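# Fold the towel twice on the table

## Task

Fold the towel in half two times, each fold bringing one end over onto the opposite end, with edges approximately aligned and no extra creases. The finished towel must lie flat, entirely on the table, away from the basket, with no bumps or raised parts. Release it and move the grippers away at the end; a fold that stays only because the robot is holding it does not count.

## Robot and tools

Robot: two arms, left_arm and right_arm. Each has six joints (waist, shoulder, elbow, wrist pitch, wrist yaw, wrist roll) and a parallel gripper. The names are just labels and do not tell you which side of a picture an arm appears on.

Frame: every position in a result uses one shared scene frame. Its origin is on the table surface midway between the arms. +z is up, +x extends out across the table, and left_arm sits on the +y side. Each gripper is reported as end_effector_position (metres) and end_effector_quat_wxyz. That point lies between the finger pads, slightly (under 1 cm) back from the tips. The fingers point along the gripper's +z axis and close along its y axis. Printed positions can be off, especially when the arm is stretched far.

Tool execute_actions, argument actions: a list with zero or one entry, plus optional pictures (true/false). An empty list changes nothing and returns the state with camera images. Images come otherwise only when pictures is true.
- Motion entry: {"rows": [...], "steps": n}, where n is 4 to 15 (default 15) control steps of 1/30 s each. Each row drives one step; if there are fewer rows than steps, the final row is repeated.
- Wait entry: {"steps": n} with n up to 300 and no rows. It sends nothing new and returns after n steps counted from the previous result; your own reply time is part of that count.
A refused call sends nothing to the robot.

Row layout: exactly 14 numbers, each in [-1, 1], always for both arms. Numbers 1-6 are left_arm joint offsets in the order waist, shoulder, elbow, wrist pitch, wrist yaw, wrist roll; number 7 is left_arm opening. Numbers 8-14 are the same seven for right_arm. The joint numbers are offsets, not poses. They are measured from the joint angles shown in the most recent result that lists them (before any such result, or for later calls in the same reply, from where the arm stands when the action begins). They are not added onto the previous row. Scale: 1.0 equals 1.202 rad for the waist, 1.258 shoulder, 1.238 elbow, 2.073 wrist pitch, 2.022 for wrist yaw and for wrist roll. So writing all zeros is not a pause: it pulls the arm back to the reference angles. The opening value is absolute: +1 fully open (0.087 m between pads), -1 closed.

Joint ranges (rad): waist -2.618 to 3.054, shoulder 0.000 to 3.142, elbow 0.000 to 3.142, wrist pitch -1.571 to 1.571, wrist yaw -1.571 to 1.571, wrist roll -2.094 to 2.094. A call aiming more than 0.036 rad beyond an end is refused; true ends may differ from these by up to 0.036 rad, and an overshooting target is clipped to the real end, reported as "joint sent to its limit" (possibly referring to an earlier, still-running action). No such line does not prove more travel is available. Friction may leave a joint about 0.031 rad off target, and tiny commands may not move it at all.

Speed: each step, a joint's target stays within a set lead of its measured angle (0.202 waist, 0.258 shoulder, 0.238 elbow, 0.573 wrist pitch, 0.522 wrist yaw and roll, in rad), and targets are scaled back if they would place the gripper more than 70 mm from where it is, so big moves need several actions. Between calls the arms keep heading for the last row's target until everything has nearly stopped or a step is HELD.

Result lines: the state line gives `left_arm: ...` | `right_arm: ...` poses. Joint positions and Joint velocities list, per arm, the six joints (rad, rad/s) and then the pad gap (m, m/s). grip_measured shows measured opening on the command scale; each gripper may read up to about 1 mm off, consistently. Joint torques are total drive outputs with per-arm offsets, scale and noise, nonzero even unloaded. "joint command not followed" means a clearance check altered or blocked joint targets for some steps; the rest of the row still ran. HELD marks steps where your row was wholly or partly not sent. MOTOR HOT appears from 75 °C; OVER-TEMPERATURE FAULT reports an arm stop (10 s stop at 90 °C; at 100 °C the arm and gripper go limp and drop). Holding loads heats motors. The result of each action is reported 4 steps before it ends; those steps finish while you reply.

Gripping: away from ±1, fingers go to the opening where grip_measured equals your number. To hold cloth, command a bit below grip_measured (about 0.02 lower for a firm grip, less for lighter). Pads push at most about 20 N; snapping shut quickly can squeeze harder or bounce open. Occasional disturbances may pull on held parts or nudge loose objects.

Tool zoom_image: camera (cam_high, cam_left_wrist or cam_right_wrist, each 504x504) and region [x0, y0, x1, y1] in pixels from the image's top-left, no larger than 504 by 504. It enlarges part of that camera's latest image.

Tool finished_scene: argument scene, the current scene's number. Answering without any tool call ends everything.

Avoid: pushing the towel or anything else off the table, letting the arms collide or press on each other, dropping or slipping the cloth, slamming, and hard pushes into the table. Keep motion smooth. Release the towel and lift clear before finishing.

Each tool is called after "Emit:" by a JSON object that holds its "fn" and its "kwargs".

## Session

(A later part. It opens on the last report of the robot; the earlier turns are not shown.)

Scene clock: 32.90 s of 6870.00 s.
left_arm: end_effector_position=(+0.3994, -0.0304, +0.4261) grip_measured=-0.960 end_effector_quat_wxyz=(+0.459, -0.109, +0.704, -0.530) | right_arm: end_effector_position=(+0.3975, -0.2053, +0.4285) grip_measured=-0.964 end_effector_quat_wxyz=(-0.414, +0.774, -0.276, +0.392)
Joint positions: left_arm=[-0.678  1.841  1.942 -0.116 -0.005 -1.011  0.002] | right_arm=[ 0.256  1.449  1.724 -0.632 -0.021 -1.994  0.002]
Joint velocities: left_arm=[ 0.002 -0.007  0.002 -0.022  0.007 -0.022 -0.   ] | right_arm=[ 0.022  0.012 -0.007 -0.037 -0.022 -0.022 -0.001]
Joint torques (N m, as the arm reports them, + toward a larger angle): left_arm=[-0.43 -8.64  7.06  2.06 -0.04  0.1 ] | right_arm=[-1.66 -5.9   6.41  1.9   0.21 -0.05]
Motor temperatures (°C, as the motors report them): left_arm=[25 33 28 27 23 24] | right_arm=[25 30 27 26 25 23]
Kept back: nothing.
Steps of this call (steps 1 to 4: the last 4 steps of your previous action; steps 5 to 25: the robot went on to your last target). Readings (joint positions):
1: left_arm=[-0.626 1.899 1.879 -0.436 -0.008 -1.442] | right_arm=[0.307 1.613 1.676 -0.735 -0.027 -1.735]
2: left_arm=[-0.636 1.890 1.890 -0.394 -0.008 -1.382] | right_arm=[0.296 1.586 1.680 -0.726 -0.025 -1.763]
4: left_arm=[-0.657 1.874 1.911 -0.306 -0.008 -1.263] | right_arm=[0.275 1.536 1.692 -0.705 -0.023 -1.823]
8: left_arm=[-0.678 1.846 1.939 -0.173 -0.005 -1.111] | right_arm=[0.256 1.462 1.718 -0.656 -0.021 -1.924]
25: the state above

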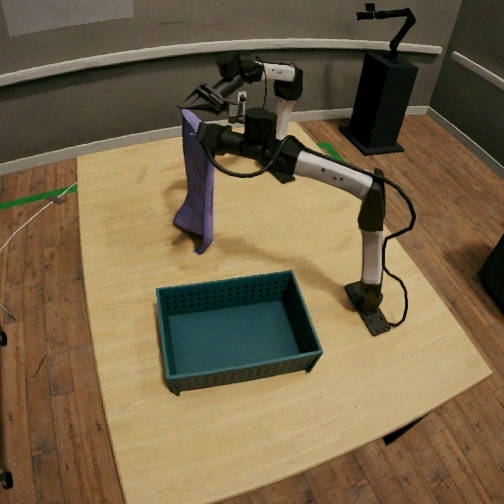

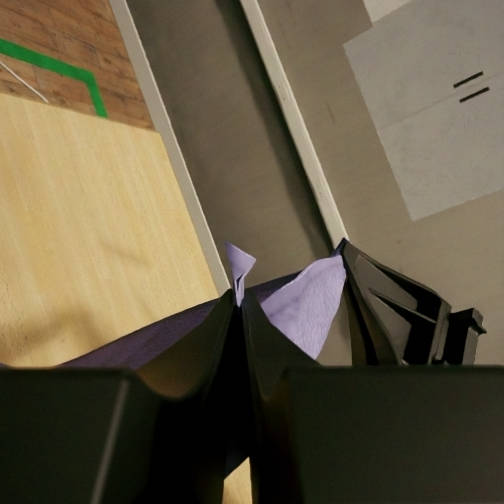

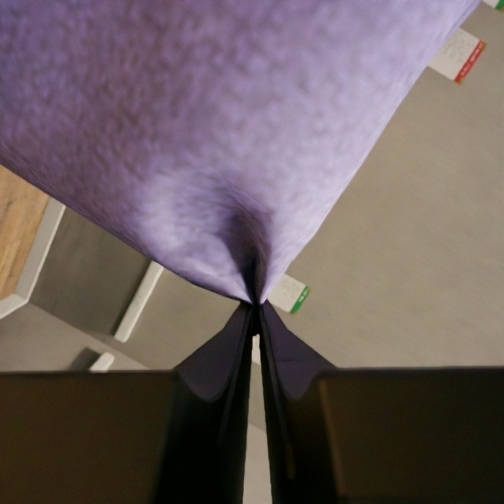

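Emit:
{"fn": "execute_actions", "kwargs": {"actions": [{"rows":[[-0.016,-0.025,-0.038,-0.006,0,0,-1,0.016,-0.033,-0.037,-0.01,0,0,-1],[-0.032,-0.05,-0.075,-0.013,0,0,-1,0.032,-0.066,-0.073,-0.02,0,0,-1],[-0.049,-0.075,-0.113,-0.019,0,0,-1,0.048,-0.1,-0.11,-0.03,0,0,-1],[-0.065,-0.1,-0.151,-0.026,0,0,-1,0.064,-0.133,-0.146,-0.04,0,0,-1],[-0.081,-0.125,-0.189,-0.032,0,0,-1,0.08,-0.166,-0.183,-0.05,0,0,-1],[-0.097,-0.15,-0.226,-0.038,0,0,-1,0.096,-0.2,-0.22,-0.06,0,0,-1],[-0.113,-0.175,-0.264,-0.045,0,0,-1,0.112,-0.232,-0.256,-0.07,0,0,-1],[-0.13,-0.2,-0.302,-0.051,0,0,-1,0.128,-0.266,-0.293,-0.08,0,0,-1],[-0.146,-0.225,-0.339,-0.058,0,0,-1,0.144,-0.3,-0.33,-0.09,0,0,-1],[-0.162,-0.25,-0.377,-0.064,0,0,-1,0.16,-0.332,-0.366,-0.1,0,0,-1]],"steps":14}]}}

Emit:
{"fn": "execute_actions", "kwargs": {"actions": [{"rows":[[-0.022,-0.011,-0.037,0,0,-0.024,-1,0.037,-0.013,-0.021,-0.015,0,0.025,-1],[-0.043,-0.023,-0.073,0,0,-0.048,-1,0.075,-0.026,-0.041,-0.03,0,0.05,-1],[-0.065,-0.034,-0.11,0,0,-0.072,-1,0.112,-0.039,-0.062,-0.045,0,0.075,-1],[-0.086,-0.045,-0.146,0,0,-0.096,-1,0.15,-0.052,-0.082,-0.06,0,0.1,-1],[-0.108,-0.056,-0.183,0,0,-0.12,-1,0.187,-0.065,-0.103,-0.075,0,0.12,-1],[-0.13,-0.068,-0.22,0,0,-0.144,-1,0.224,-0.079,-0.124,-0.09,0,0.147,-1],[-0.151,-0.079,-0.256,0,0,-0.168,-1,0.262,-0.092,-0.144,-0.105,0,0.17,-1],[-0.173,-0.09,-0.293,0,0,-0.192,-1,0.3,-0.105,-0.165,-0.12,0,0.196,-1],[-0.194,-0.102,-0.33,0,0,-0.216,-1,0.337,-0.118,-0.185,-0.135,0,0.22,-1],[-0.216,-0.113,-0.366,0,0,-0.24,-1,0.374,-0.131,-0.206,-0.15,0,0.245,-1]],"steps":15}]}}

Emit:
{"fn": "execute_actions", "kwargs": {"actions": [{"steps":14}], "pictures": true}}

Emit:
{"fn": "zoom_image", "kwargs": {"camera": "cam_high", "region": [150, 140, 330, 300]}}

Scene clock: 34.17 s of 6870.00 s.
left_arm: end_effector_position=(+0.2907, -0.0401, +0.3619) grip_measured=-0.960 end_effector_quat_wxyz=(+0.378, -0.059, +0.771, -0.509) | right_arm: end_effector_position=(+0.2936, -0.1948, +0.3590) grip_measured=-0.964 end_effector_quat_wxyz=(-0.393, +0.833, -0.228, +0.317)
Joint positions: left_arm=[-0.833  1.594  1.575 -0.179 -0.007 -1.009  0.002] | right_arm=[ 0.407  1.128  1.361 -0.746 -0.023 -1.995  0.002]
Joint velocities: left_arm=[-0.589 -0.955 -1.35  -0.271  0.007  0.066 -0.   ] | right_arm=[ 0.549 -1.365 -1.267 -0.564 -0.022  0.022  0.001]
Joint torques (N m, as the arm reports them, + toward a larger angle): left_arm=[-0.78 -7.8   5.53  1.68 -0.02 -0.03] | right_arm=[ 0.14 -4.3   5.72  1.53 -0.01  0.1 ]
Motor temperatures (°C, as the motors report them): left_arm=[25 33 28 27 23 24] | right_arm=[25 30 27 26 25 23]
Steps of this call (steps 1 to 28: the robot went on to your last target; steps 29 to 38: the first 10 steps of this action). Readings (joint positions):
29: left_arm=[-0.679 1.839 1.937 -0.116 -0.005 -1.009] | right_arm=[0.257 1.447 1.719 -0.631 -0.022 -1.995]
30: left_arm=[-0.683 1.829 1.921 -0.115 -0.005 -1.009] | right_arm=[0.264 1.437 1.702 -0.629 -0.023 -1.995]
32: left_arm=[-0.704 1.785 1.849 -0.121 -0.006 -1.009] | right_arm=[0.290 1.386 1.628 -0.640 -0.023 -1.995]
36: left_arm=[-0.788 1.661 1.666 -0.158 -0.007 -1.009] | right_arm=[0.368 1.221 1.448 -0.709 -0.023 -1.995]
38: the state above

Scene clock: 34.67 s of 6870.00 s.
left_arm: end_effector_position=(+0.1338, -0.0477, +0.2252) grip_measured=-0.960 end_effector_quat_wxyz=(+0.166, -0.088, +0.860, -0.475) | right_arm: end_effector_position=(+0.1412, -0.1656, +0.2326) grip_measured=-0.964 end_effector_quat_wxyz=(-0.335, +0.916, -0.202, +0.093)
Joint positions: left_arm=[-1.106  1.418  1.109 -0.208 -0.003 -1.338  0.002] | right_arm=[ 0.844  0.913  1.072 -1.019 -0.03  -1.661  0.002]
Joint velocities: left_arm=[-0.628 -0.178 -1.067 -0.198  0.081 -1.018 -0.   ] | right_arm=[ 0.921 -0.379 -0.525 -0.901 -0.081  0.974 -0.   ]
Joint torques (N m, as the arm reports them, + toward a larger angle): left_arm=[ 0.27 -6.56  7.2   2.05 -0.17 -0.08] | right_arm=[-1.28 -2.43  6.37  1.67  0.03  0.15]
Motor temperatures (°C, as the motors report them): left_arm=[25 33 28 27 23 24] | right_arm=[25 30 27 27 25 23]
Steps of this call (steps 1 to 4: the last 4 steps of your previous action; steps 5 to 15: the first 11 steps of this action, its rows measured from where the robot was after step 4). Readings (joint positions):
4: left_arm=[-0.874 1.534 1.500 -0.219 -0.002 -1.009] | right_arm=[0.441 1.038 1.292 -0.816 -0.030 -1.995]
5: left_arm=[-0.876 1.534 1.496 -0.218 -0.002 -1.015] | right_arm=[0.446 1.037 1.291 -0.819 -0.030 -1.990]
6: left_arm=[-0.881 1.531 1.484 -0.213 -0.004 -1.028] | right_arm=[0.464 1.036 1.285 -0.819 -0.028 -1.976]
8: left_arm=[-0.913 1.507 1.423 -0.205 -0.007 -1.075] | right_arm=[0.534 1.022 1.251 -0.835 -0.025 -1.927]
12: left_arm=[-1.027 1.450 1.245 -0.202 -0.007 -1.216] | right_arm=[0.715 0.962 1.145 -0.931 -0.027 -1.784]
15: the state above

Scene clock: 35.13 s of 6870.00 s.
left_arm: end_effector_position=(+0.1167, -0.0423, +0.2059) grip_measured=-0.960 end_effector_quat_wxyz=(+0.117, -0.138, +0.869, -0.460) | right_arm: end_effector_position=(+0.1203, -0.1842, +0.2086) grip_measured=-0.964 end_effector_quat_wxyz=(-0.295, +0.919, -0.256, +0.051)
Joint positions: left_arm=[-1.133  1.403  1.053 -0.232  0.001 -1.479  0.002] | right_arm=[ 0.879  0.897  1.047 -1.115 -0.032 -1.517  0.002]
Joint velocities: left_arm=[ 0.002 -0.002 -0.017  0.037  0.037 -0.066 -0.   ] | right_arm=[ 0.002  0.002  0.012 -0.007 -0.007  0.037  0.   ]
Joint torques (N m, as the arm reports them, + toward a larger angle): left_arm=[-0.62 -6.34  6.47  1.93 -0.1  -0.1 ] | right_arm=[ 0.38 -2.78  5.44  1.22 -0.08  0.17]
Motor temperatures (°C, as the motors report them): left_arm=[25 33 28 27 23 24] | right_arm=[25 30 27 27 25 23]
Kept back: nothing.
Steps of this call (steps 1 to 4: the last 4 steps of your previous action; steps 5 to 14: the robot went on to your last target). Readings (joint positions):
1: left_arm=[-1.122 1.415 1.081 -0.217 -0.000 -1.368] | right_arm=[0.866 0.904 1.058 -1.048 -0.032 -1.631]
2: left_arm=[-1.131 1.415 1.064 -0.225 0.002 -1.392] | right_arm=[0.876 0.898 1.050 -1.070 -0.032 -1.608]
4: left_arm=[-1.133 1.415 1.053 -0.233 0.002 -1.427] | right_arm=[0.879 0.897 1.047 -1.096 -0.032 -1.573]
8: left_arm=[-1.133 1.407 1.053 -0.232 0.001 -1.461] | right_arm=[0.879 0.897 1.047 -1.108 -0.032 -1.536]
14: the state above

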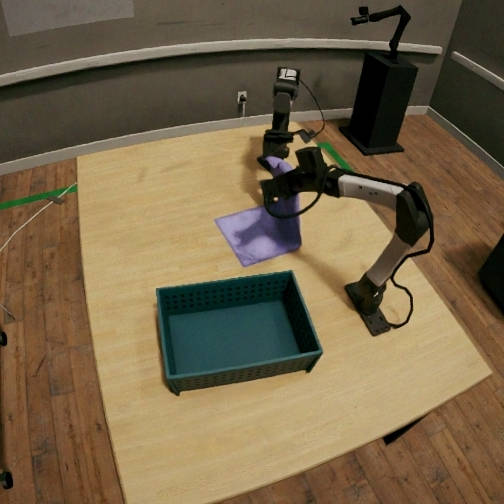

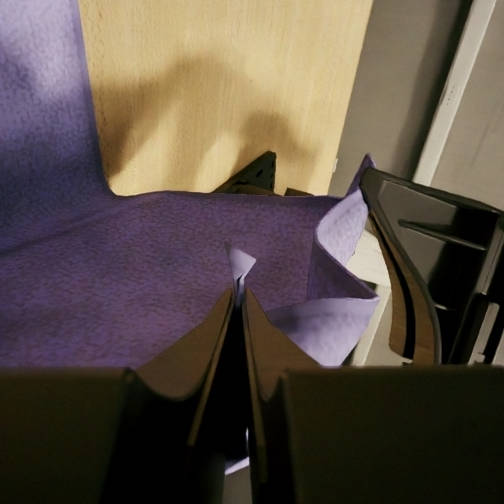

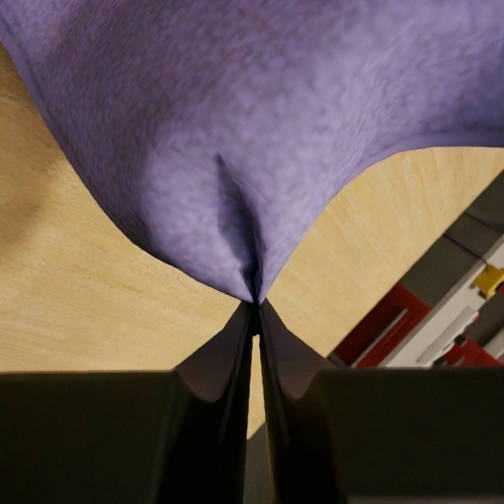

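Region (150, 140, 330, 300) of cam_high's 504x504 image, scaled by 2.800, with more detail than that image has.

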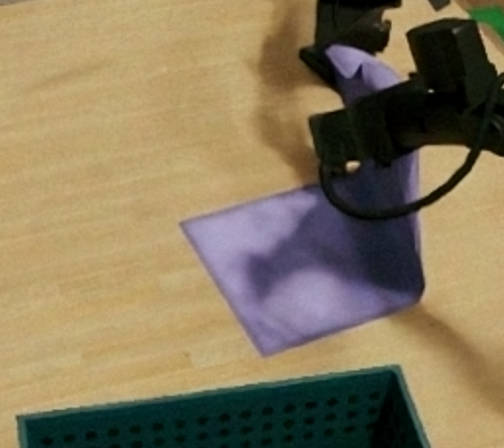

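Emit:
{"fn": "execute_actions", "kwargs": {"actions": [{"rows":[[0.017,0.023,0.033,-0.038,0,0,-1,-0.012,0.047,0.017,0.005,0,0,-1],[0.034,0.046,0.066,-0.076,0,0,-1,-0.025,0.094,0.033,0.01,0,0,-1],[0.051,0.069,0.098,-0.114,0,0,-1,-0.037,0.141,0.05,0.015,0,0,-1],[0.068,0.092,0.131,-0.152,0,0,-1,-0.05,0.188,0.066,0.02,0,0,-1],[0.085,0.115,0.164,-0.19,0,0,-1,-0.062,0.235,0.083,0.025,0,0,-1],[0.102,0.138,0.197,-0.227,0,0,-1,-0.074,0.283,0.1,0.03,0,0,-1],[0.119,0.161,0.23,-0.265,0,0,-1,-0.087,0.33,0.116,0.035,0,0,-1],[0.136,0.184,0.262,-0.303,0,0,-1,-0.1,0.377,0.133,0.04,0,0,-1],[0.153,0.207,0.295,-0.341,0,0,-1,-0.112,0.424,0.15,0.045,0,0,-1],[0.17,0.23,0.328,-0.385,0,0,-1,-0.124,0.471,0.166,0.049,0,0,-1]],"steps":15}]}}

Emit:
{"fn": "execute_actions", "kwargs": {"actions": [{"steps":12}], "pictures": true}}

Scene clock: 36.03 s of 6870.00 s.
left_arm: end_effector_position=(+0.1839, -0.0081, +0.1658) grip_measured=-0.960 end_effector_quat_wxyz=(+0.093, -0.236, +0.929, -0.271) | right_arm: end_effector_position=(+0.1891, -0.1372, +0.1466) grip_measured=-0.964 end_effector_quat_wxyz=(-0.160, +0.931, -0.328, +0.029)
Joint positions: left_arm=[-0.956  1.652  1.411 -0.749  0.003 -1.484  0.002] | right_arm=[ 0.756  1.422  1.223 -1.047 -0.033 -1.511  0.002]
Joint velocities: left_arm=[ 0.505  0.652  0.735 -1.56  -0.037  0.007 -0.   ] | right_arm=[-0.339  1.468  0.286  0.447  0.022 -0.066  0.001]
Joint torques (N m, as the arm reports them, + toward a larger angle): left_arm=[-0.85 -7.2   6.86  0.99 -0.01  0.  ] | right_arm=[-0.85 -7.57  6.82  0.55 -0.07 -0.04]
Motor temperatures (°C, as the motors report them): left_arm=[25 33 28 27 23 24] | right_arm=[25 30 28 27 25 23]
Steps of this call (steps 1 to 16: the robot went on to your last target; steps 17 to 27: the first 11 steps of this action). Readings (joint positions):
17: left_arm=[-1.132 1.404 1.057 -0.240 0.001 -1.485] | right_arm=[0.879 0.900 1.048 -1.116 -0.032 -1.511]
18: left_arm=[-1.127 1.412 1.072 -0.264 0.003 -1.485] | right_arm=[0.877 0.915 1.055 -1.118 -0.033 -1.511]
20: left_arm=[-1.103 1.450 1.134 -0.341 0.004 -1.485] | right_arm=[0.856 0.990 1.088 -1.118 -0.033 -1.511]
24: left_arm=[-1.018 1.566 1.299 -0.555 0.004 -1.484] | right_arm=[0.799 1.238 1.170 -1.082 -0.033 -1.511]
27: the state above

Scene clock: 36.43 s of 6870.00 s.
left_arm: end_effector_position=(+0.1674, +0.0368, +0.1364) grip_measured=-0.960 end_effector_quat_wxyz=(+0.057, -0.256, +0.953, -0.154) | right_arm: end_effector_position=(+0.1993, -0.1323, +0.1285) grip_measured=-0.964 end_effector_quat_wxyz=(-0.138, +0.931, -0.337, +0.025)
Joint positions: left_arm=[-0.929  1.685  1.436 -0.991 -0.001 -1.484  0.002] | right_arm=[ 0.739  1.502  1.236 -1.024 -0.032 -1.511  0.002]
Joint velocities: left_arm=[-0.002 -0.022 -0.007 -0.125  0.022  0.051  0.001] | right_arm=[ 0.012 -0.002 -0.002  0.022 -0.022 -0.037 -0.001]
Joint torques (N m, as the arm reports them, + toward a larger angle): left_arm=[-0.46 -6.8   7.62  0.84 -0.06  0.01] | right_arm=[-1.38 -7.82  7.75  0.96 -0.07 -0.05]
Motor temperatures (°C, as the motors report them): left_arm=[25 33 28 27 23 24] | right_arm=[25 30 28 27 25 23]
Kept back: nothing.
Steps of this call (steps 1 to 4: the last 4 steps of your previous action; steps 5 to 12: the robot went on to your last target). Readings (joint positions):
1: left_arm=[-0.942 1.669 1.428 -0.795 0.001 -1.484] | right_arm=[0.746 1.462 1.228 -1.033 -0.033 -1.511]
2: left_arm=[-0.933 1.679 1.435 -0.835 -0.000 -1.484] | right_arm=[0.742 1.488 1.228 -1.026 -0.032 -1.511]
4: left_arm=[-0.929 1.685 1.436 -0.901 -0.001 -1.484] | right_arm=[0.739 1.502 1.228 -1.026 -0.032 -1.511]
8: left_arm=[-0.929 1.685 1.436 -0.969 -0.001 -1.484] | right_arm=[0.739 1.502 1.235 -1.024 -0.032 -1.511]
12: the state above

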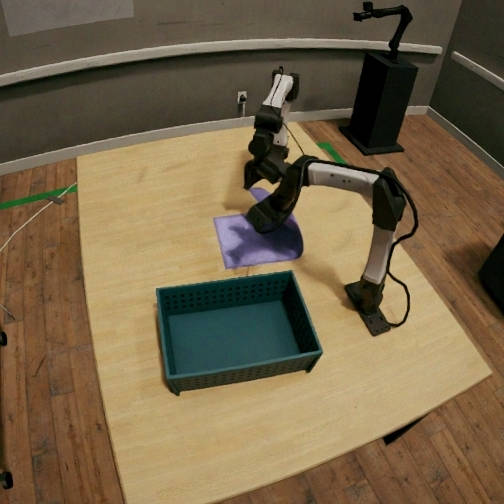

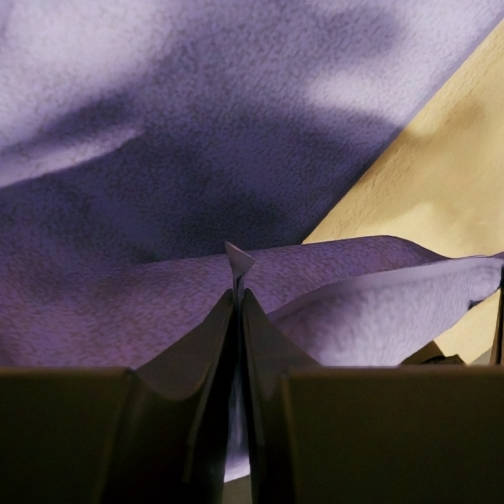

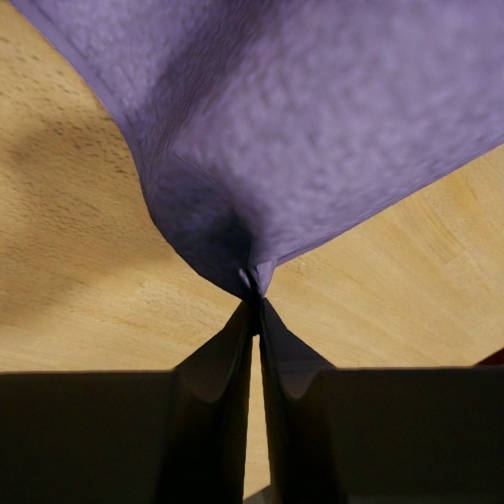

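Emit:
{"fn": "execute_actions", "kwargs": {"actions": [{"rows":[[0.022,0.025,0.005,0.012,0,0,-1,-0.015,0.023,0,0.017,0,0,-1],[0.044,0.05,0.01,0.024,0,0,-1,-0.03,0.046,0,0.034,0,0,-1],[0.065,0.076,0.015,0.035,0,0,-1,-0.044,0.069,0,0.051,0,0,-1],[0.087,0.1,0.02,0.047,0,0,-1,-0.059,0.092,-0.01,0.068,0,0,-1],[0.109,0.126,0.025,0.059,0,0,-1,-0.074,0.115,-0.01,0.085,0,0,-1],[0.131,0.152,0.03,0.071,0,0,-1,-0.089,0.137,-0.01,0.102,0,0,-1],[0.153,0.177,0.036,0.083,0,0,-1,-0.104,0.16,-0.015,0.119,0,0,-1],[0.174,0.202,0.043,0.094,0,0,-1,-0.118,0.183,-0.015,0.136,0,0,-1],[0.196,0.228,0.05,0.106,0,0,-1,-0.133,0.206,-0.019,0.155,0,0,-1],[0.218,0.25,0.058,0.122,0,0,-1,-0.15,0.225,-0.019,0.176,0,0,-1]],"steps":15}]}}

Emit:
{"fn": "execute_actions", "kwargs": {"actions": [{"steps":12}], "pictures": true}}

Emit:
{"fn": "zoom_image", "kwargs": {"camera": "cam_high", "region": [150, 140, 330, 300]}}

Scene clock: 37.17 s of 6870.00 s.
left_arm: end_effector_position=(+0.2737, +0.0551, +0.0557) grip_measured=-0.960 end_effector_quat_wxyz=(+0.058, -0.365, +0.922, -0.118) | right_arm: end_effector_position=(+0.2694, -0.1312, +0.0618) grip_measured=-0.964 end_effector_quat_wxyz=(-0.132, +0.903, -0.407, +0.032)
Joint positions: left_arm=[-0.701  1.962  1.482 -0.826  0.001 -1.484  0.002] | right_arm=[ 0.588  1.748  1.23  -0.783 -0.034 -1.511  0.002]
Joint velocities: left_arm=[ 0.676  0.852  0.066  0.593 -0.022 -0.022  0.001] | right_arm=[-0.442  0.769 -0.09   0.901  0.007  0.007  0.001]
Joint torques (N m, as the arm reports them, + toward a larger angle): left_arm=[ -1.11 -10.45   7.29   0.81  -0.1   -0.05] | right_arm=[-0.74 -9.85  5.22  0.74 -0.05 -0.04]
Motor temperatures (°C, as the motors report them): left_arm=[25 33 28 27 23 24] | right_arm=[25 30 28 26 25 23]
Steps of this call (steps 1 to 11: the robot went on to your last target; steps 12 to 22: the first 11 steps of this action). Readings (joint positions):
12: left_arm=[-0.928 1.686 1.436 -0.999 -0.001 -1.484] | right_arm=[0.739 1.502 1.236 -1.021 -0.032 -1.511]
13: left_arm=[-0.922 1.691 1.436 -0.993 -0.000 -1.484] | right_arm=[0.737 1.506 1.236 -1.015 -0.033 -1.511]
15: left_arm=[-0.891 1.723 1.443 -0.973 0.002 -1.484] | right_arm=[0.716 1.531 1.236 -0.985 -0.034 -1.511]
19: left_arm=[-0.782 1.856 1.468 -0.893 0.002 -1.484] | right_arm=[0.642 1.653 1.236 -0.882 -0.034 -1.511]
22: the state above

Scene clock: 37.57 s of 6870.00 s.
left_arm: end_effector_position=(+0.2976, +0.0554, +0.0447) grip_measured=-0.960 end_effector_quat_wxyz=(+0.068, -0.380, +0.913, -0.132) | right_arm: end_effector_position=(+0.2893, -0.1235, +0.0524) grip_measured=-0.964 end_effector_quat_wxyz=(-0.157, +0.895, -0.414, +0.044)
Joint positions: left_arm=[-0.664  2.006  1.491 -0.757  0.002 -1.484  0.002] | right_arm=[ 0.566  1.787  1.222 -0.679 -0.034 -1.511  0.002]
Joint velocities: left_arm=[-0.022  0.007  0.002  0.007  0.007  0.022 -0.001] | right_arm=[ 0.007 -0.012 -0.002  0.007 -0.007  0.037 -0.001]
Joint torques (N m, as the arm reports them, + toward a larger angle): left_arm=[ -0.67 -10.3    7.03   1.1   -0.13  -0.08] | right_arm=[-1.08 -9.57  5.56  1.08 -0.11  0.03]
Motor temperatures (°C, as the motors report them): left_arm=[25 33 28 27 23 24] | right_arm=[25 30 28 26 25 23]
Kept back: nothing.
Steps of this call (steps 1 to 4: the last 4 steps of your previous action; steps 5 to 12: the robot went on to your last target). Readings (joint positions):
1: left_arm=[-0.681 1.987 1.482 -0.806 0.001 -1.484] | right_arm=[0.575 1.769 1.227 -0.756 -0.034 -1.511]
2: left_arm=[-0.669 2.003 1.482 -0.792 0.001 -1.484] | right_arm=[0.568 1.782 1.224 -0.735 -0.034 -1.511]
4: left_arm=[-0.663 2.012 1.482 -0.776 0.001 -1.484] | right_arm=[0.566 1.787 1.222 -0.706 -0.034 -1.511]
8: left_arm=[-0.664 2.007 1.490 -0.762 0.002 -1.484] | right_arm=[0.566 1.787 1.222 -0.685 -0.034 -1.511]
12: the state above

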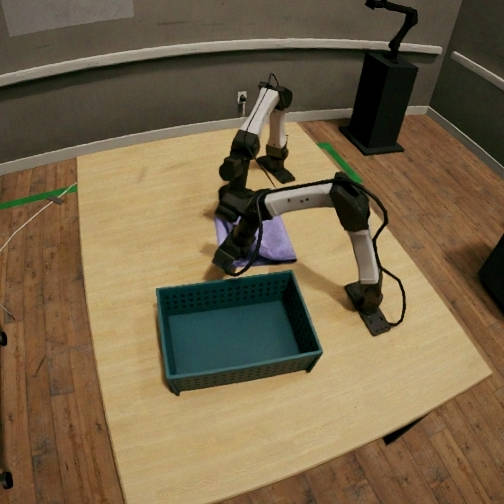

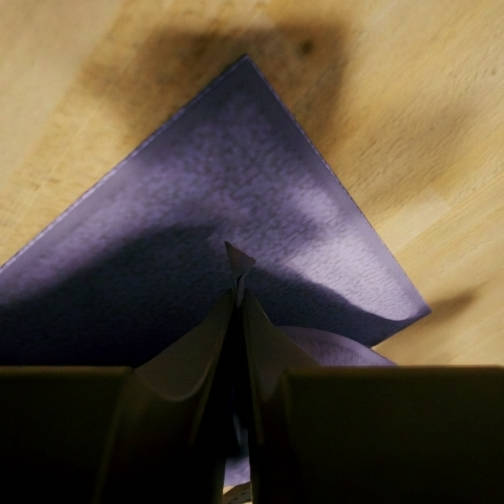

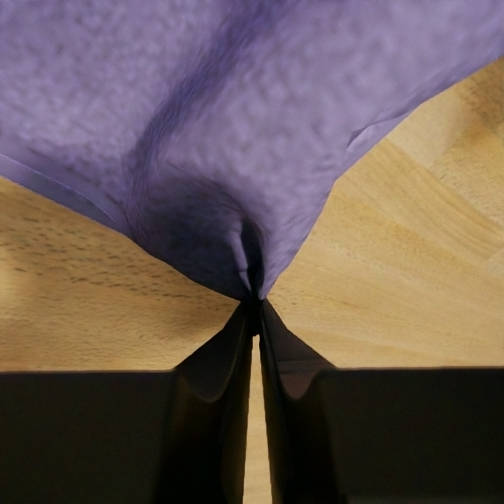

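Region (150, 140, 330, 300) of cam_high's 504x504 image, scaled by 2.800, with more detail than that image has.

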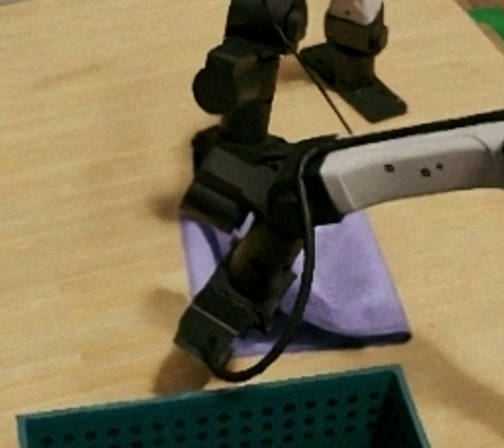

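Emit:
{"fn": "execute_actions", "kwargs": {"actions": [{"rows":[[0.015,0,0,0.015,0,0,-1,0,0.01,0,0.01,0,0,-1],[0.03,0.01,0,0.03,0,0,-1,0,0.025,0,0.02,0,0,-1],[0.04,0.025,0,0.045,0,0,-1,0,0.04,0,0.035,0,0,-1],[0.05,0.04,0,0.05,0,0,-1,0,0.06,0,0.035,0,0,-1],[0.05,0.052,0,0.05,0,0,-1,0,0.074,0,0.035,0,0,-1]],"steps":15}], "pictures": true}}

Scene clock: 38.40 s of 6870.00 s.
left_arm: end_effector_position=(+0.3280, +0.0639, +0.0312) grip_measured=-0.960 end_effector_quat_wxyz=(+0.084, -0.403, +0.900, -0.145) | right_arm: end_effector_position=(+0.2948, -0.1183, +0.0256) grip_measured=-0.964 end_effector_quat_wxyz=(-0.146, +0.897, -0.415, +0.039)
Joint positions: left_arm=[-0.611  2.051  1.491 -0.674 -0.006 -1.481  0.002] | right_arm=[ 0.566  1.87   1.222 -0.622 -0.034 -1.511  0.002]
Joint velocities: left_arm=[-0.012  0.012 -0.002  0.037 -0.037 -0.051  0.001] | right_arm=[-0.017  0.012  0.017  0.007  0.007  0.037 -0.   ]
Joint torques (N m, as the arm reports them, + toward a larger angle): left_arm=[-0.02 -8.68  5.94  1.05 -0.08 -0.05] | right_arm=[-0.49 -9.34  5.79  0.92 -0.17  0.05]
Motor temperatures (°C, as the motors report them): left_arm=[25 33 28 27 23 24] | right_arm=[25 30 28 26 25 23]
Steps of this call (steps 1 to 14: the robot went on to your last target; steps 15 to 25: the first 11 steps of this action). Readings (joint positions):
15: left_arm=[-0.664 2.006 1.491 -0.756 0.002 -1.484] | right_arm=[0.566 1.787 1.222 -0.677 -0.034 -1.511]
16: left_arm=[-0.661 2.006 1.491 -0.752 0.002 -1.484] | right_arm=[0.566 1.787 1.222 -0.676 -0.034 -1.511]
18: left_arm=[-0.647 2.011 1.491 -0.729 0.003 -1.484] | right_arm=[0.566 1.797 1.222 -0.659 -0.034 -1.511]
22: left_arm=[-0.611 2.047 1.491 -0.689 0.001 -1.484] | right_arm=[0.566 1.855 1.222 -0.631 -0.034 -1.511]
25: the state above

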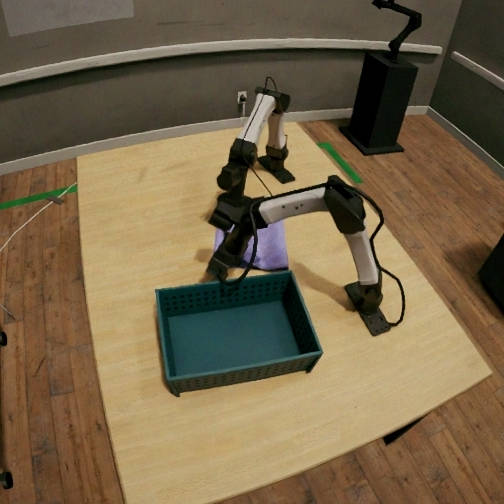

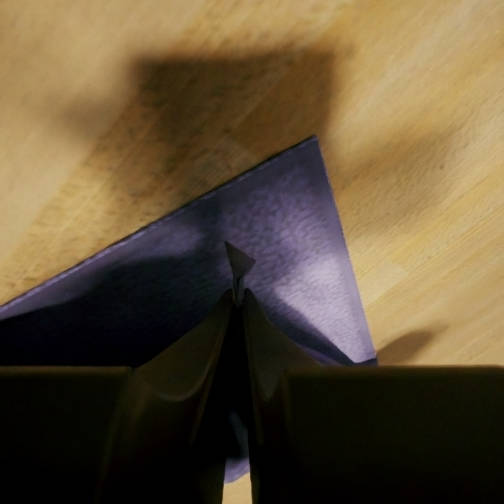

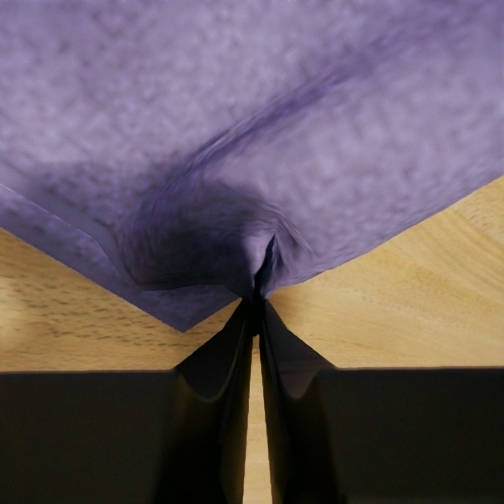

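Emit:
{"fn": "execute_actions", "kwargs": {"actions": [{"rows":[[-0.015,0,0,0.01,0,0,-1,-0.01,-0.01,0,-0.015,0,0,-1],[-0.025,0,0,0.02,0,0,-1,-0.02,-0.02,0,-0.03,0,0,-1],[-0.035,0,0,0.03,0,0,-1,-0.03,-0.025,0,-0.045,0,0,-1],[-0.05,0.015,0,0.042,0,0,-1,-0.04,-0.025,0,-0.065,0,0,-1]],"steps":15}], "pictures": true}}

Scene clock: 39.07 s of 6870.00 s.
left_arm: end_effector_position=(+0.3206, +0.0337, +0.0369) grip_measured=-0.960 end_effector_quat_wxyz=(+0.094, -0.373, +0.906, -0.176) | right_arm: end_effector_position=(+0.2874, -0.1456, +0.0232) grip_measured=-0.964 end_effector_quat_wxyz=(-0.106, +0.893, -0.436, +0.025)
Joint positions: left_arm=[-0.671  2.051  1.491 -0.608 -0.005 -1.481  0.002] | right_arm=[ 0.527  1.86   1.222 -0.718 -0.035 -1.511  0.002]
Joint velocities: left_arm=[-0.002 -0.007 -0.007  0.095 -0.007 -0.037  0.   ] | right_arm=[-0.017 -0.012  0.002 -0.022 -0.022 -0.007 -0.   ]
Joint torques (N m, as the arm reports them, + toward a larger angle): left_arm=[-0.41 -8.85  5.99  1.17 -0.13 -0.04] | right_arm=[ -1.29 -11.82   5.85   0.46  -0.07  -0.01]
Motor temperatures (°C, as the motors report them): left_arm=[25 33 28 27 23 24] | right_arm=[25 31 28 26 25 23]
Steps of this call (steps 1 to 4: the last 4 steps of your previous action; steps 5 to 9: the robot went on to your last target; steps 10 to 20: the first 11 steps of this action). Readings (joint positions):
10: left_arm=[-0.612 2.051 1.491 -0.668 -0.004 -1.481] | right_arm=[0.566 1.870 1.222 -0.618 -0.034 -1.511]
11: left_arm=[-0.614 2.051 1.491 -0.666 -0.004 -1.481] | right_arm=[0.565 1.870 1.222 -0.622 -0.034 -1.511]
13: left_arm=[-0.626 2.051 1.491 -0.652 -0.005 -1.481] | right_arm=[0.556 1.868 1.222 -0.648 -0.035 -1.511]
17: left_arm=[-0.665 2.051 1.491 -0.618 -0.005 -1.481] | right_arm=[0.529 1.861 1.222 -0.701 -0.035 -1.511]
20: the state above

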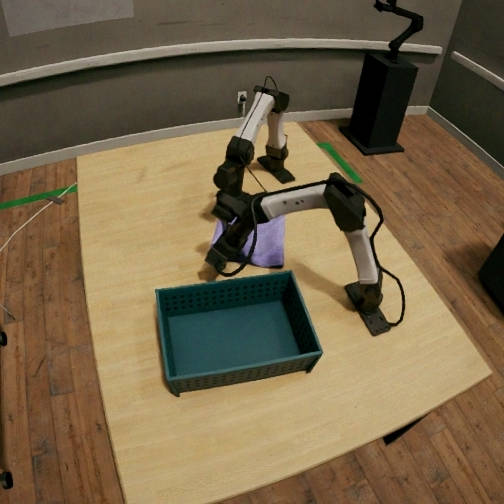

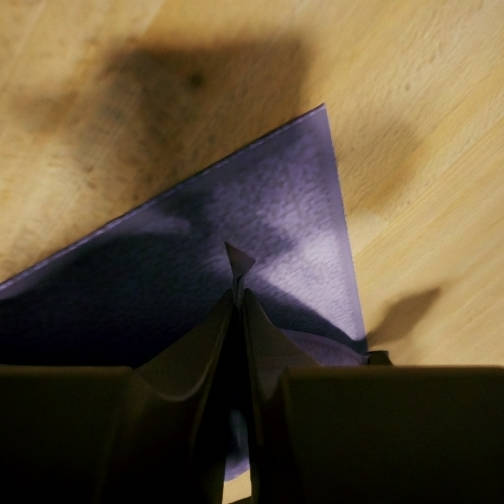

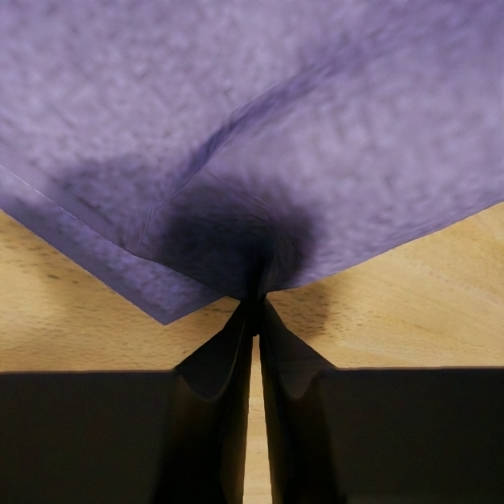

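Emit:
{"fn": "execute_actions", "kwargs": {"actions": [{"rows":[[0,0.03,0,0,0,0,-0.9,0,0,0,0,0,0,-0.9],[0,0.03,0,0,0,0,-0.8,0,0,0,0,0,0,-0.8],[0,0.03,0,0,0,0,-0.6,0,0,0,0,0,0,-0.6],[0,0.03,0,0,0,0,-0.4,0,0,0,0,0,0,-0.4],[0,0.03,0,0,0,0,-0.2,0,0,0,0,0,0,-0.2],[0,0,0,0,0,0,0,0,-0.03,0,0,0,0,0],[0,-0.05,0,0,0,0,0,0,-0.06,0,0,0,0,0],[0,-0.1,0,0,0,0,0,0,-0.1,0,0,0,0,0],[0,-0.15,0,0,0,0,0,0,-0.15,0,0,0,0,0],[0,-0.2,0,0,0,0,0,0,-0.2,0,0,0,0,0],[0,-0.26,0,0,0,0,0,0,-0.25,0,0,0,0,0],[0,-0.32,0,0,0,0,0,0,-0.3,0,0,0,0,0]],"steps":15}]}}

Emit:
{"fn": "execute_actions", "kwargs": {"actions": [{"rows":[[-0.3,-0.55,-0.25,-0.3,0,0.73,0.3,0.2,0.1,0.45,-0.2,0.02,0.3,1]],"steps":15}]}}

Emit:
{"fn": "execute_actions", "kwargs": {"actions": [{"rows":[[0,0,0,-0.05,0,0.2,0.3,0,0,0,0,0,0.47,1]],"steps":15}], "pictures": true}}

Scene clock: 39.70 s of 6870.00 s.
left_arm: end_effector_position=(+0.3231, +0.0316, +0.0884) grip_measured=+0.000 end_effector_quat_wxyz=(+0.118, -0.369, +0.895, -0.223) | right_arm: end_effector_position=(+0.2918, -0.1417, +0.0720) grip_measured=+0.000 end_effector_quat_wxyz=(-0.163, +0.886, -0.431, +0.050)
Joint positions: left_arm=[-0.671  1.933  1.485 -0.613 -0.005 -1.481  0.044] | right_arm=[ 0.527  1.721  1.219 -0.727 -0.035 -1.511  0.044]
Joint velocities: left_arm=[-0.002 -1.375 -0.007 -0.051 -0.007 -0.007  0.001] | right_arm=[-0.007 -1.604 -0.017  0.022 -0.037  0.095 -0.   ]
Joint torques (N m, as the arm reports them, + toward a larger angle): left_arm=[ -0.52 -11.52   6.54   1.29  -0.07  -0.03] | right_arm=[ -0.25 -13.37   6.54   1.04  -0.06   0.01]
Motor temperatures (°C, as the motors report them): left_arm=[25 33 28 27 23 24] | right_arm=[25 31 28 26 25 23]
Steps of this call (steps 1 to 4: the last 4 steps of your previous action; steps 5 to 8: the robot went on to your last target; steps 9 to 19: the first 11 steps of this action). Readings (joint positions):
9: left_arm=[-0.671 2.053 1.491 -0.599 -0.005 -1.481] | right_arm=[0.527 1.860 1.222 -0.725 -0.035 -1.511]
10: left_arm=[-0.671 2.056 1.491 -0.599 -0.005 -1.481] | right_arm=[0.527 1.860 1.222 -0.724 -0.035 -1.511]
12: left_arm=[-0.671 2.064 1.491 -0.599 -0.005 -1.481] | right_arm=[0.527 1.860 1.222 -0.724 -0.035 -1.511]
16: left_arm=[-0.671 2.047 1.490 -0.604 -0.005 -1.481] | right_arm=[0.527 1.841 1.222 -0.725 -0.035 -1.511]
19: the state above

Scene clock: 40.20 s of 6870.00 s.
left_arm: end_effector_position=(+0.1529, +0.0780, +0.2246) grip_measured=+0.300 end_effector_quat_wxyz=(+0.183, -0.067, +0.938, -0.285) | right_arm: end_effector_position=(+0.2349, -0.0549, +0.2657) grip_measured=+0.988 end_effector_quat_wxyz=(-0.332, +0.779, -0.532, -0.002)
Joint positions: left_arm=[-0.913  1.296  1.304 -0.887 -0.009 -1.083  0.057] | right_arm=[ 0.777  1.62   1.778 -1.052 -0.004 -0.972  0.087]
Joint velocities: left_arm=[-0.74  -1.145 -0.613 -0.901  0.007  1.326 -0.   ] | right_arm=[-0.007 -0.007  0.017 -0.344  0.081  0.447  0.   ]
Joint torques (N m, as the arm reports them, + toward a larger angle): left_arm=[-0.59 -5.76  5.27  1.32 -0.03  0.03] | right_arm=[-1.46 -7.42  6.55  1.19  0.04  0.12]
Motor temperatures (°C, as the motors report them): left_arm=[25 33 28 27 23 24] | right_arm=[25 31 28 26 25 23]
Steps of this call (steps 1 to 4: the last 4 steps of your previous action; steps 5 to 15: the first 11 steps of this action, its rows measured from where the robot was after step 4). Readings (joint positions):
4: left_arm=[-0.671 1.723 1.485 -0.609 -0.005 -1.481] | right_arm=[0.527 1.502 1.224 -0.719 -0.035 -1.511]
5: left_arm=[-0.676 1.675 1.483 -0.615 -0.008 -1.457] | right_arm=[0.546 1.493 1.269 -0.780 -0.021 -1.445]
6: left_arm=[-0.689 1.628 1.476 -0.635 -0.011 -1.423] | right_arm=[0.591 1.517 1.349 -0.859 -0.008 -1.353]
8: left_arm=[-0.731 1.547 1.449 -0.685 -0.011 -1.356] | right_arm=[0.703 1.583 1.515 -0.951 -0.004 -1.197]
12: left_arm=[-0.830 1.406 1.368 -0.797 -0.010 -1.213] | right_arm=[0.779 1.630 1.745 -1.026 -0.007 -1.030]
15: the state above

Scene clock: 40.70 s of 6870.00 s.
left_arm: end_effector_position=(+0.0970, +0.1480, +0.2142) grip_measured=+0.300 end_effector_quat_wxyz=(+0.220, +0.263, +0.918, -0.201) | right_arm: end_effector_position=(+0.1971, -0.0587, +0.2490) grip_measured=+0.988 end_effector_quat_wxyz=(+0.282, -0.494, +0.812, +0.128)
Joint positions: left_arm=[-0.998  1.113  1.239 -1.092 -0.004 -0.468  0.057] | right_arm=[ 0.777  1.62   1.778 -1.099 -0.003 -0.122  0.087]
Joint velocities: left_arm=[ 0.007  0.002  0.002 -0.022 -0.037  0.3    0.   ] | right_arm=[-0.007 -0.007  0.012 -0.007  0.051  0.857 -0.001]
Joint torques (N m, as the arm reports them, + toward a larger angle): left_arm=[-0.03 -1.95  6.19  1.28 -0.08  0.01] | right_arm=[-0.31 -8.11  6.3   1.41 -0.01  0.08]
Motor temperatures (°C, as the motors report them): left_arm=[25 33 28 27 23 24] | right_arm=[25 31 28 26 25 23]
Steps of this call (steps 1 to 4: the last 4 steps of your previous action; steps 5 to 15: the first 11 steps of this action, its rows measured from where the robot was after step 4). Readings (joint positions):
4: left_arm=[-0.991 1.124 1.239 -1.017 -0.006 -0.830] | right_arm=[0.777 1.620 1.778 -1.096 -0.003 -0.938]
5: left_arm=[-0.998 1.095 1.235 -1.051 -0.003 -0.753] | right_arm=[0.777 1.620 1.778 -1.099 -0.003 -0.866]
6: left_arm=[-0.998 1.084 1.238 -1.066 -0.004 -0.689] | right_arm=[0.777 1.620 1.778 -1.099 -0.003 -0.767]
8: left_arm=[-0.998 1.090 1.239 -1.075 -0.004 -0.597] | right_arm=[0.777 1.620 1.778 -1.099 -0.003 -0.573]
12: left_arm=[-0.998 1.113 1.239 -1.088 -0.004 -0.500] | right_arm=[0.777 1.620 1.778 -1.099 -0.003 -0.243]
15: the state above

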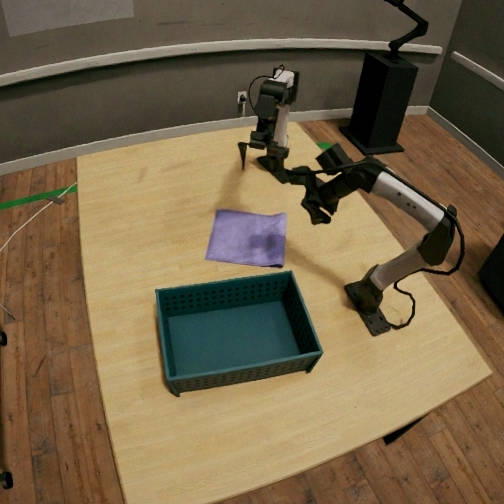

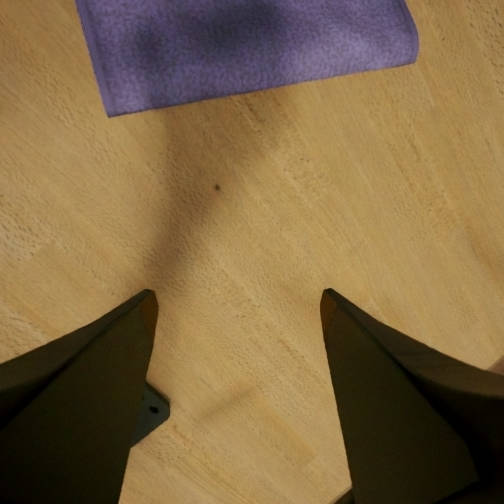

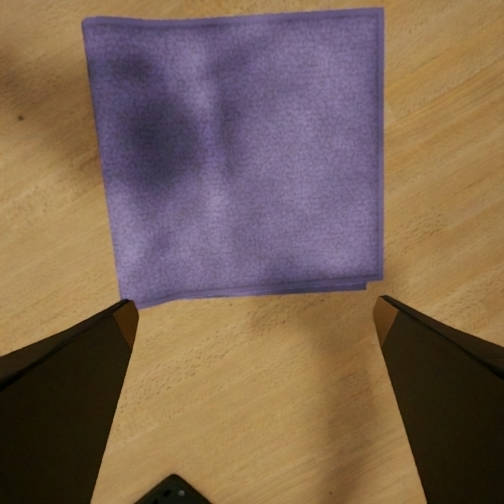

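Emit:
{"fn": "execute_actions", "kwargs": {"actions": []}}

Scene clock: 40.83 s of 6870.00 s.
left_arm: end_effector_position=(+0.0972, +0.1491, +0.2138) grip_measured=+0.300 end_effector_quat_wxyz=(+0.221, +0.272, +0.915, -0.198) | right_arm: end_effector_position=(+0.1945, -0.0571, +0.2489) grip_measured=+0.988 end_effector_quat_wxyz=(+0.277, -0.463, +0.830, +0.139)
Joint positions: left_arm=[-0.998  1.113  1.239 -1.094 -0.004 -0.448  0.057] | right_arm=[ 0.777  1.62   1.778 -1.099 -0.003 -0.048  0.087]
Joint velocities: left_arm=[-0.012  0.007 -0.007 -0.037 -0.066  0.11   0.   ] | right_arm=[-0.027  0.002 -0.012 -0.022 -0.007  0.315 -0.001]
Joint torques (N m, as the arm reports them, + toward a larger angle): left_arm=[ 0.02 -1.85  5.97  1.29 -0.08  0.  ] | right_arm=[-0.42 -7.86  6.13  1.47 -0.04  0.02]
Motor temperatures (°C, as the motors report them): left_arm=[25 33 28 27 23 24] | right_arm=[25 31 28 26 25 23]
Kept back: nothing.
Steps of this call (steps 1 to 4: the last 4 steps of your previous action). Readings (joint positions):
1: left_arm=[-0.998 1.113 1.239 -1.093 -0.004 -0.461] | right_arm=[0.777 1.620 1.778 -1.099 -0.003 -0.097]
2: left_arm=[-0.998 1.113 1.239 -1.093 -0.004 -0.456] | right_arm=[0.777 1.620 1.778 -1.099 -0.003 -0.077]
4: the state above

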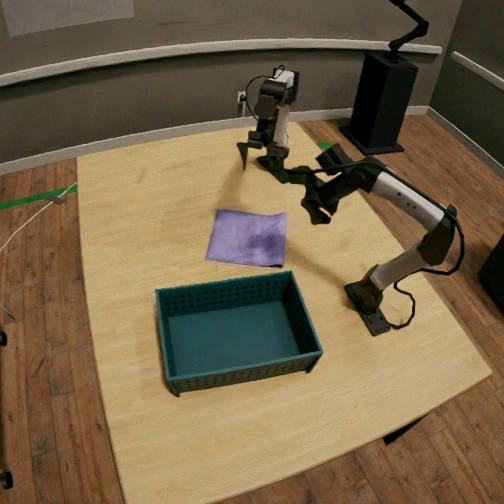

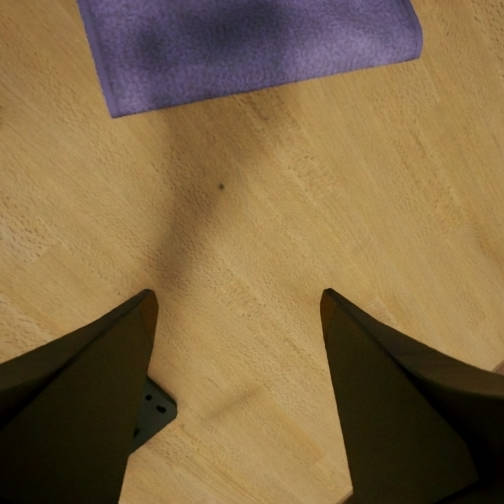

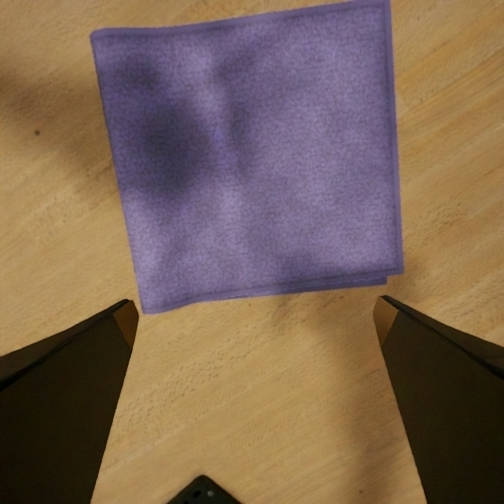

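Emit:
{"fn": "execute_actions", "kwargs": {"actions": [{"rows":[[0.9,-0.1,0.05,0,0,0.22,0.3,0,0,0,0,0,0.07,0.2],[0.9,-0.1,0.05,0,0,0.22,0.3,0,0,0,0,0,0.07,0.2],[0.9,-0.1,0.05,0,0,0.22,0.3,0,0,0,0,0,0.07,0.2],[0.9,-0.1,0.05,0,0,0.22,0.3,0,0,0,0,0,0.07,0.2],[0.9,-0.1,0.05,0,0,0.22,0.3,0,0,0,0,0,0.07,0.2],[0.9,-0.1,0.05,0,0,0.22,0.3,0.03,0.05,0,0,0,0.07,0.2],[0.9,-0.1,0.05,0,0,0.22,0.3,0.06,0.1,0.01,0,0,0.07,0.2],[0.9,-0.1,0.05,0,0,0.22,0.3,0.09,0.15,0.02,0,0,0.07,0.2],[0.9,-0.1,0.05,0,0,0.22,0.3,0.12,0.2,0.03,0,0,0.07,0.2],[0.9,-0.1,0.05,0,0,0.22,0.3,0.15,0.25,0.04,0,0,0.07,0.2],[0.9,-0.1,0.05,0,0,0.22,0.3,0.18,0.3,0.04,0,0,0.07,0.2],[0.9,-0.1,0.05,0,0,0.22,0.3,0.21,0.35,0.04,-0.01,0,0.07,0.2],[0.9,-0.1,0.05,0,0,0.22,0.3,0.21,0.39,0.04,-0.01,0,0.07,0.2],[0.9,-0.1,0.05,0,0,0.22,0.3,0.21,0.42,0.04,-0.01,0,0.07,0.2],[0.9,-0.1,0.05,0,0,0.22,0.3,0.21,0.445,0.04,-0.01,0,0.07,0.2]],"steps":15}]}}

Emit:
{"fn": "execute_actions", "kwargs": {"actions": [{"steps":16}], "pictures": true}}

Scene clock: 41.93 s of 6870.00 s.
left_arm: end_effector_position=(+0.2112, +0.3032, +0.2624) grip_measured=+0.300 end_effector_quat_wxyz=(+0.384, +0.107, +0.915, -0.064) | right_arm: end_effector_position=(+0.1680, -0.0109, +0.2026) grip_measured=+0.200 end_effector_quat_wxyz=(+0.214, -0.464, +0.848, +0.138)
Joint positions: left_arm=[-0.253  0.983  1.298 -1.086 -0.001 -0.05   0.057] | right_arm=[ 0.885  1.781  1.816 -1.091  0.001  0.076  0.052]
Joint velocities: left_arm=[ 2.063 -0.002  0.002 -0.022 -0.007  0.256  0.   ] | right_arm=[ 0.735  1.355  0.1    0.125 -0.037 -0.007  0.   ]
Joint torques (N m, as the arm reports them, + toward a larger angle): left_arm=[-0.21 -1.09  6.15  1.63 -0.05 -0.01] | right_arm=[ 0.73 -6.48  6.42  1.07 -0.13  0.05]
Motor temperatures (°C, as the motors report them): left_arm=[25 33 29 27 23 24] | right_arm=[25 31 28 26 25 23]
Steps of this call (steps 1 to 22: the robot went on to your last target; steps 23 to 33: the first 11 steps of this action). Readings (joint positions):
23: left_arm=[-0.971 1.104 1.241 -1.096 0.009 -0.376] | right_arm=[0.777 1.620 1.778 -1.099 -0.003 0.014]
24: left_arm=[-0.907 1.086 1.243 -1.096 0.012 -0.304] | right_arm=[0.777 1.620 1.778 -1.099 -0.003 0.028]
26: left_arm=[-0.760 1.036 1.264 -1.096 0.007 -0.198] | right_arm=[0.777 1.620 1.778 -1.099 -0.003 0.048]
30: left_arm=[-0.469 0.983 1.298 -1.087 0.000 -0.088] | right_arm=[0.806 1.658 1.791 -1.100 0.001 0.071]
33: the state above

Scene clock: 42.47 s of 6870.00 s.
left_arm: end_effector_position=(+0.2209, +0.3833, +0.2624) grip_measured=+0.300 end_effector_quat_wxyz=(+0.389, -0.028, +0.921, +0.011) | right_arm: end_effector_position=(+0.1121, +0.0098, +0.0384) grip_measured=+0.200 end_effector_quat_wxyz=(+0.028, -0.539, +0.841, +0.022)
Joint positions: left_arm=[ 0.074  0.983  1.298 -1.086 -0.011 -0.013  0.057] | right_arm=[ 1.031  2.2    1.814 -1.114 -0.001  0.083  0.052]
Joint velocities: left_arm=[ 0.017 -0.002 -0.017  0.022 -0.007  0.022 -0.001] | right_arm=[-0.002 -0.1    0.007  0.051 -0.037 -0.007  0.001]
Joint torques (N m, as the arm reports them, + toward a larger angle): left_arm=[ 0.31 -0.99  5.92  1.62  0.07 -0.02] | right_arm=[ -0.82 -14.61   7.02   0.47   0.01   0.02]
Motor temperatures (°C, as the motors report them): left_arm=[25 32 29 27 23 24] | right_arm=[25 31 28 26 25 23]
Kept back: nothing.
Steps of this call (steps 1 to 4: the last 4 steps of your previous action; steps 5 to 16: the robot went on to your last target). Readings (joint positions):
1: left_arm=[-0.181 0.983 1.298 -1.086 -0.001 -0.043] | right_arm=[0.912 1.829 1.818 -1.089 0.001 0.076]
2: left_arm=[-0.109 0.983 1.298 -1.086 -0.002 -0.037] | right_arm=[0.938 1.880 1.818 -1.090 0.001 0.076]
4: left_arm=[0.019 0.983 1.298 -1.086 -0.007 -0.029] | right_arm=[0.981 1.988 1.818 -1.089 0.001 0.077]
8: left_arm=[0.074 0.983 1.298 -1.086 -0.012 -0.020] | right_arm=[1.027 2.188 1.818 -1.096 -0.001 0.080]
16: the state above

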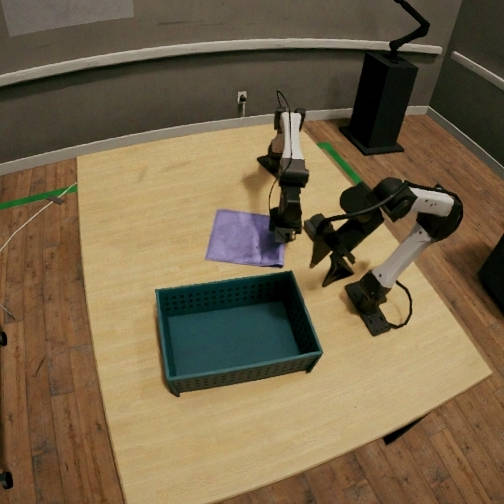

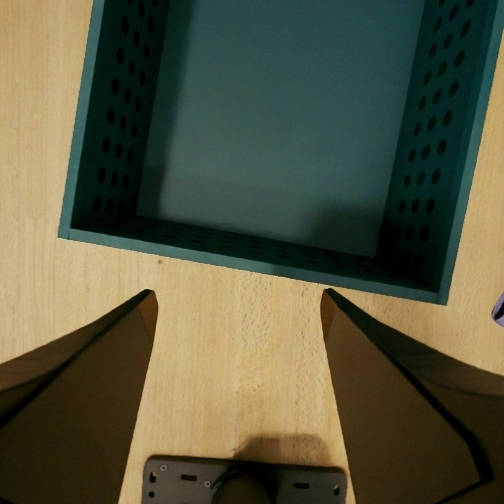

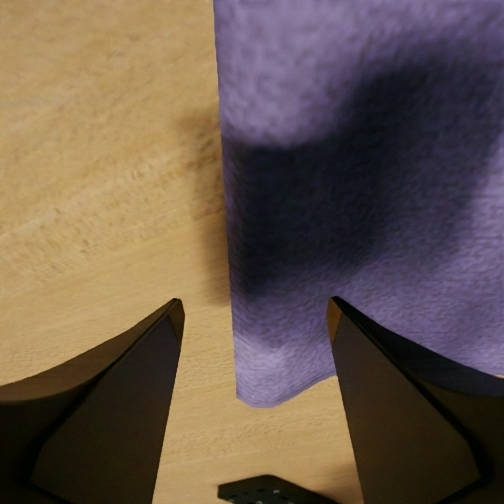

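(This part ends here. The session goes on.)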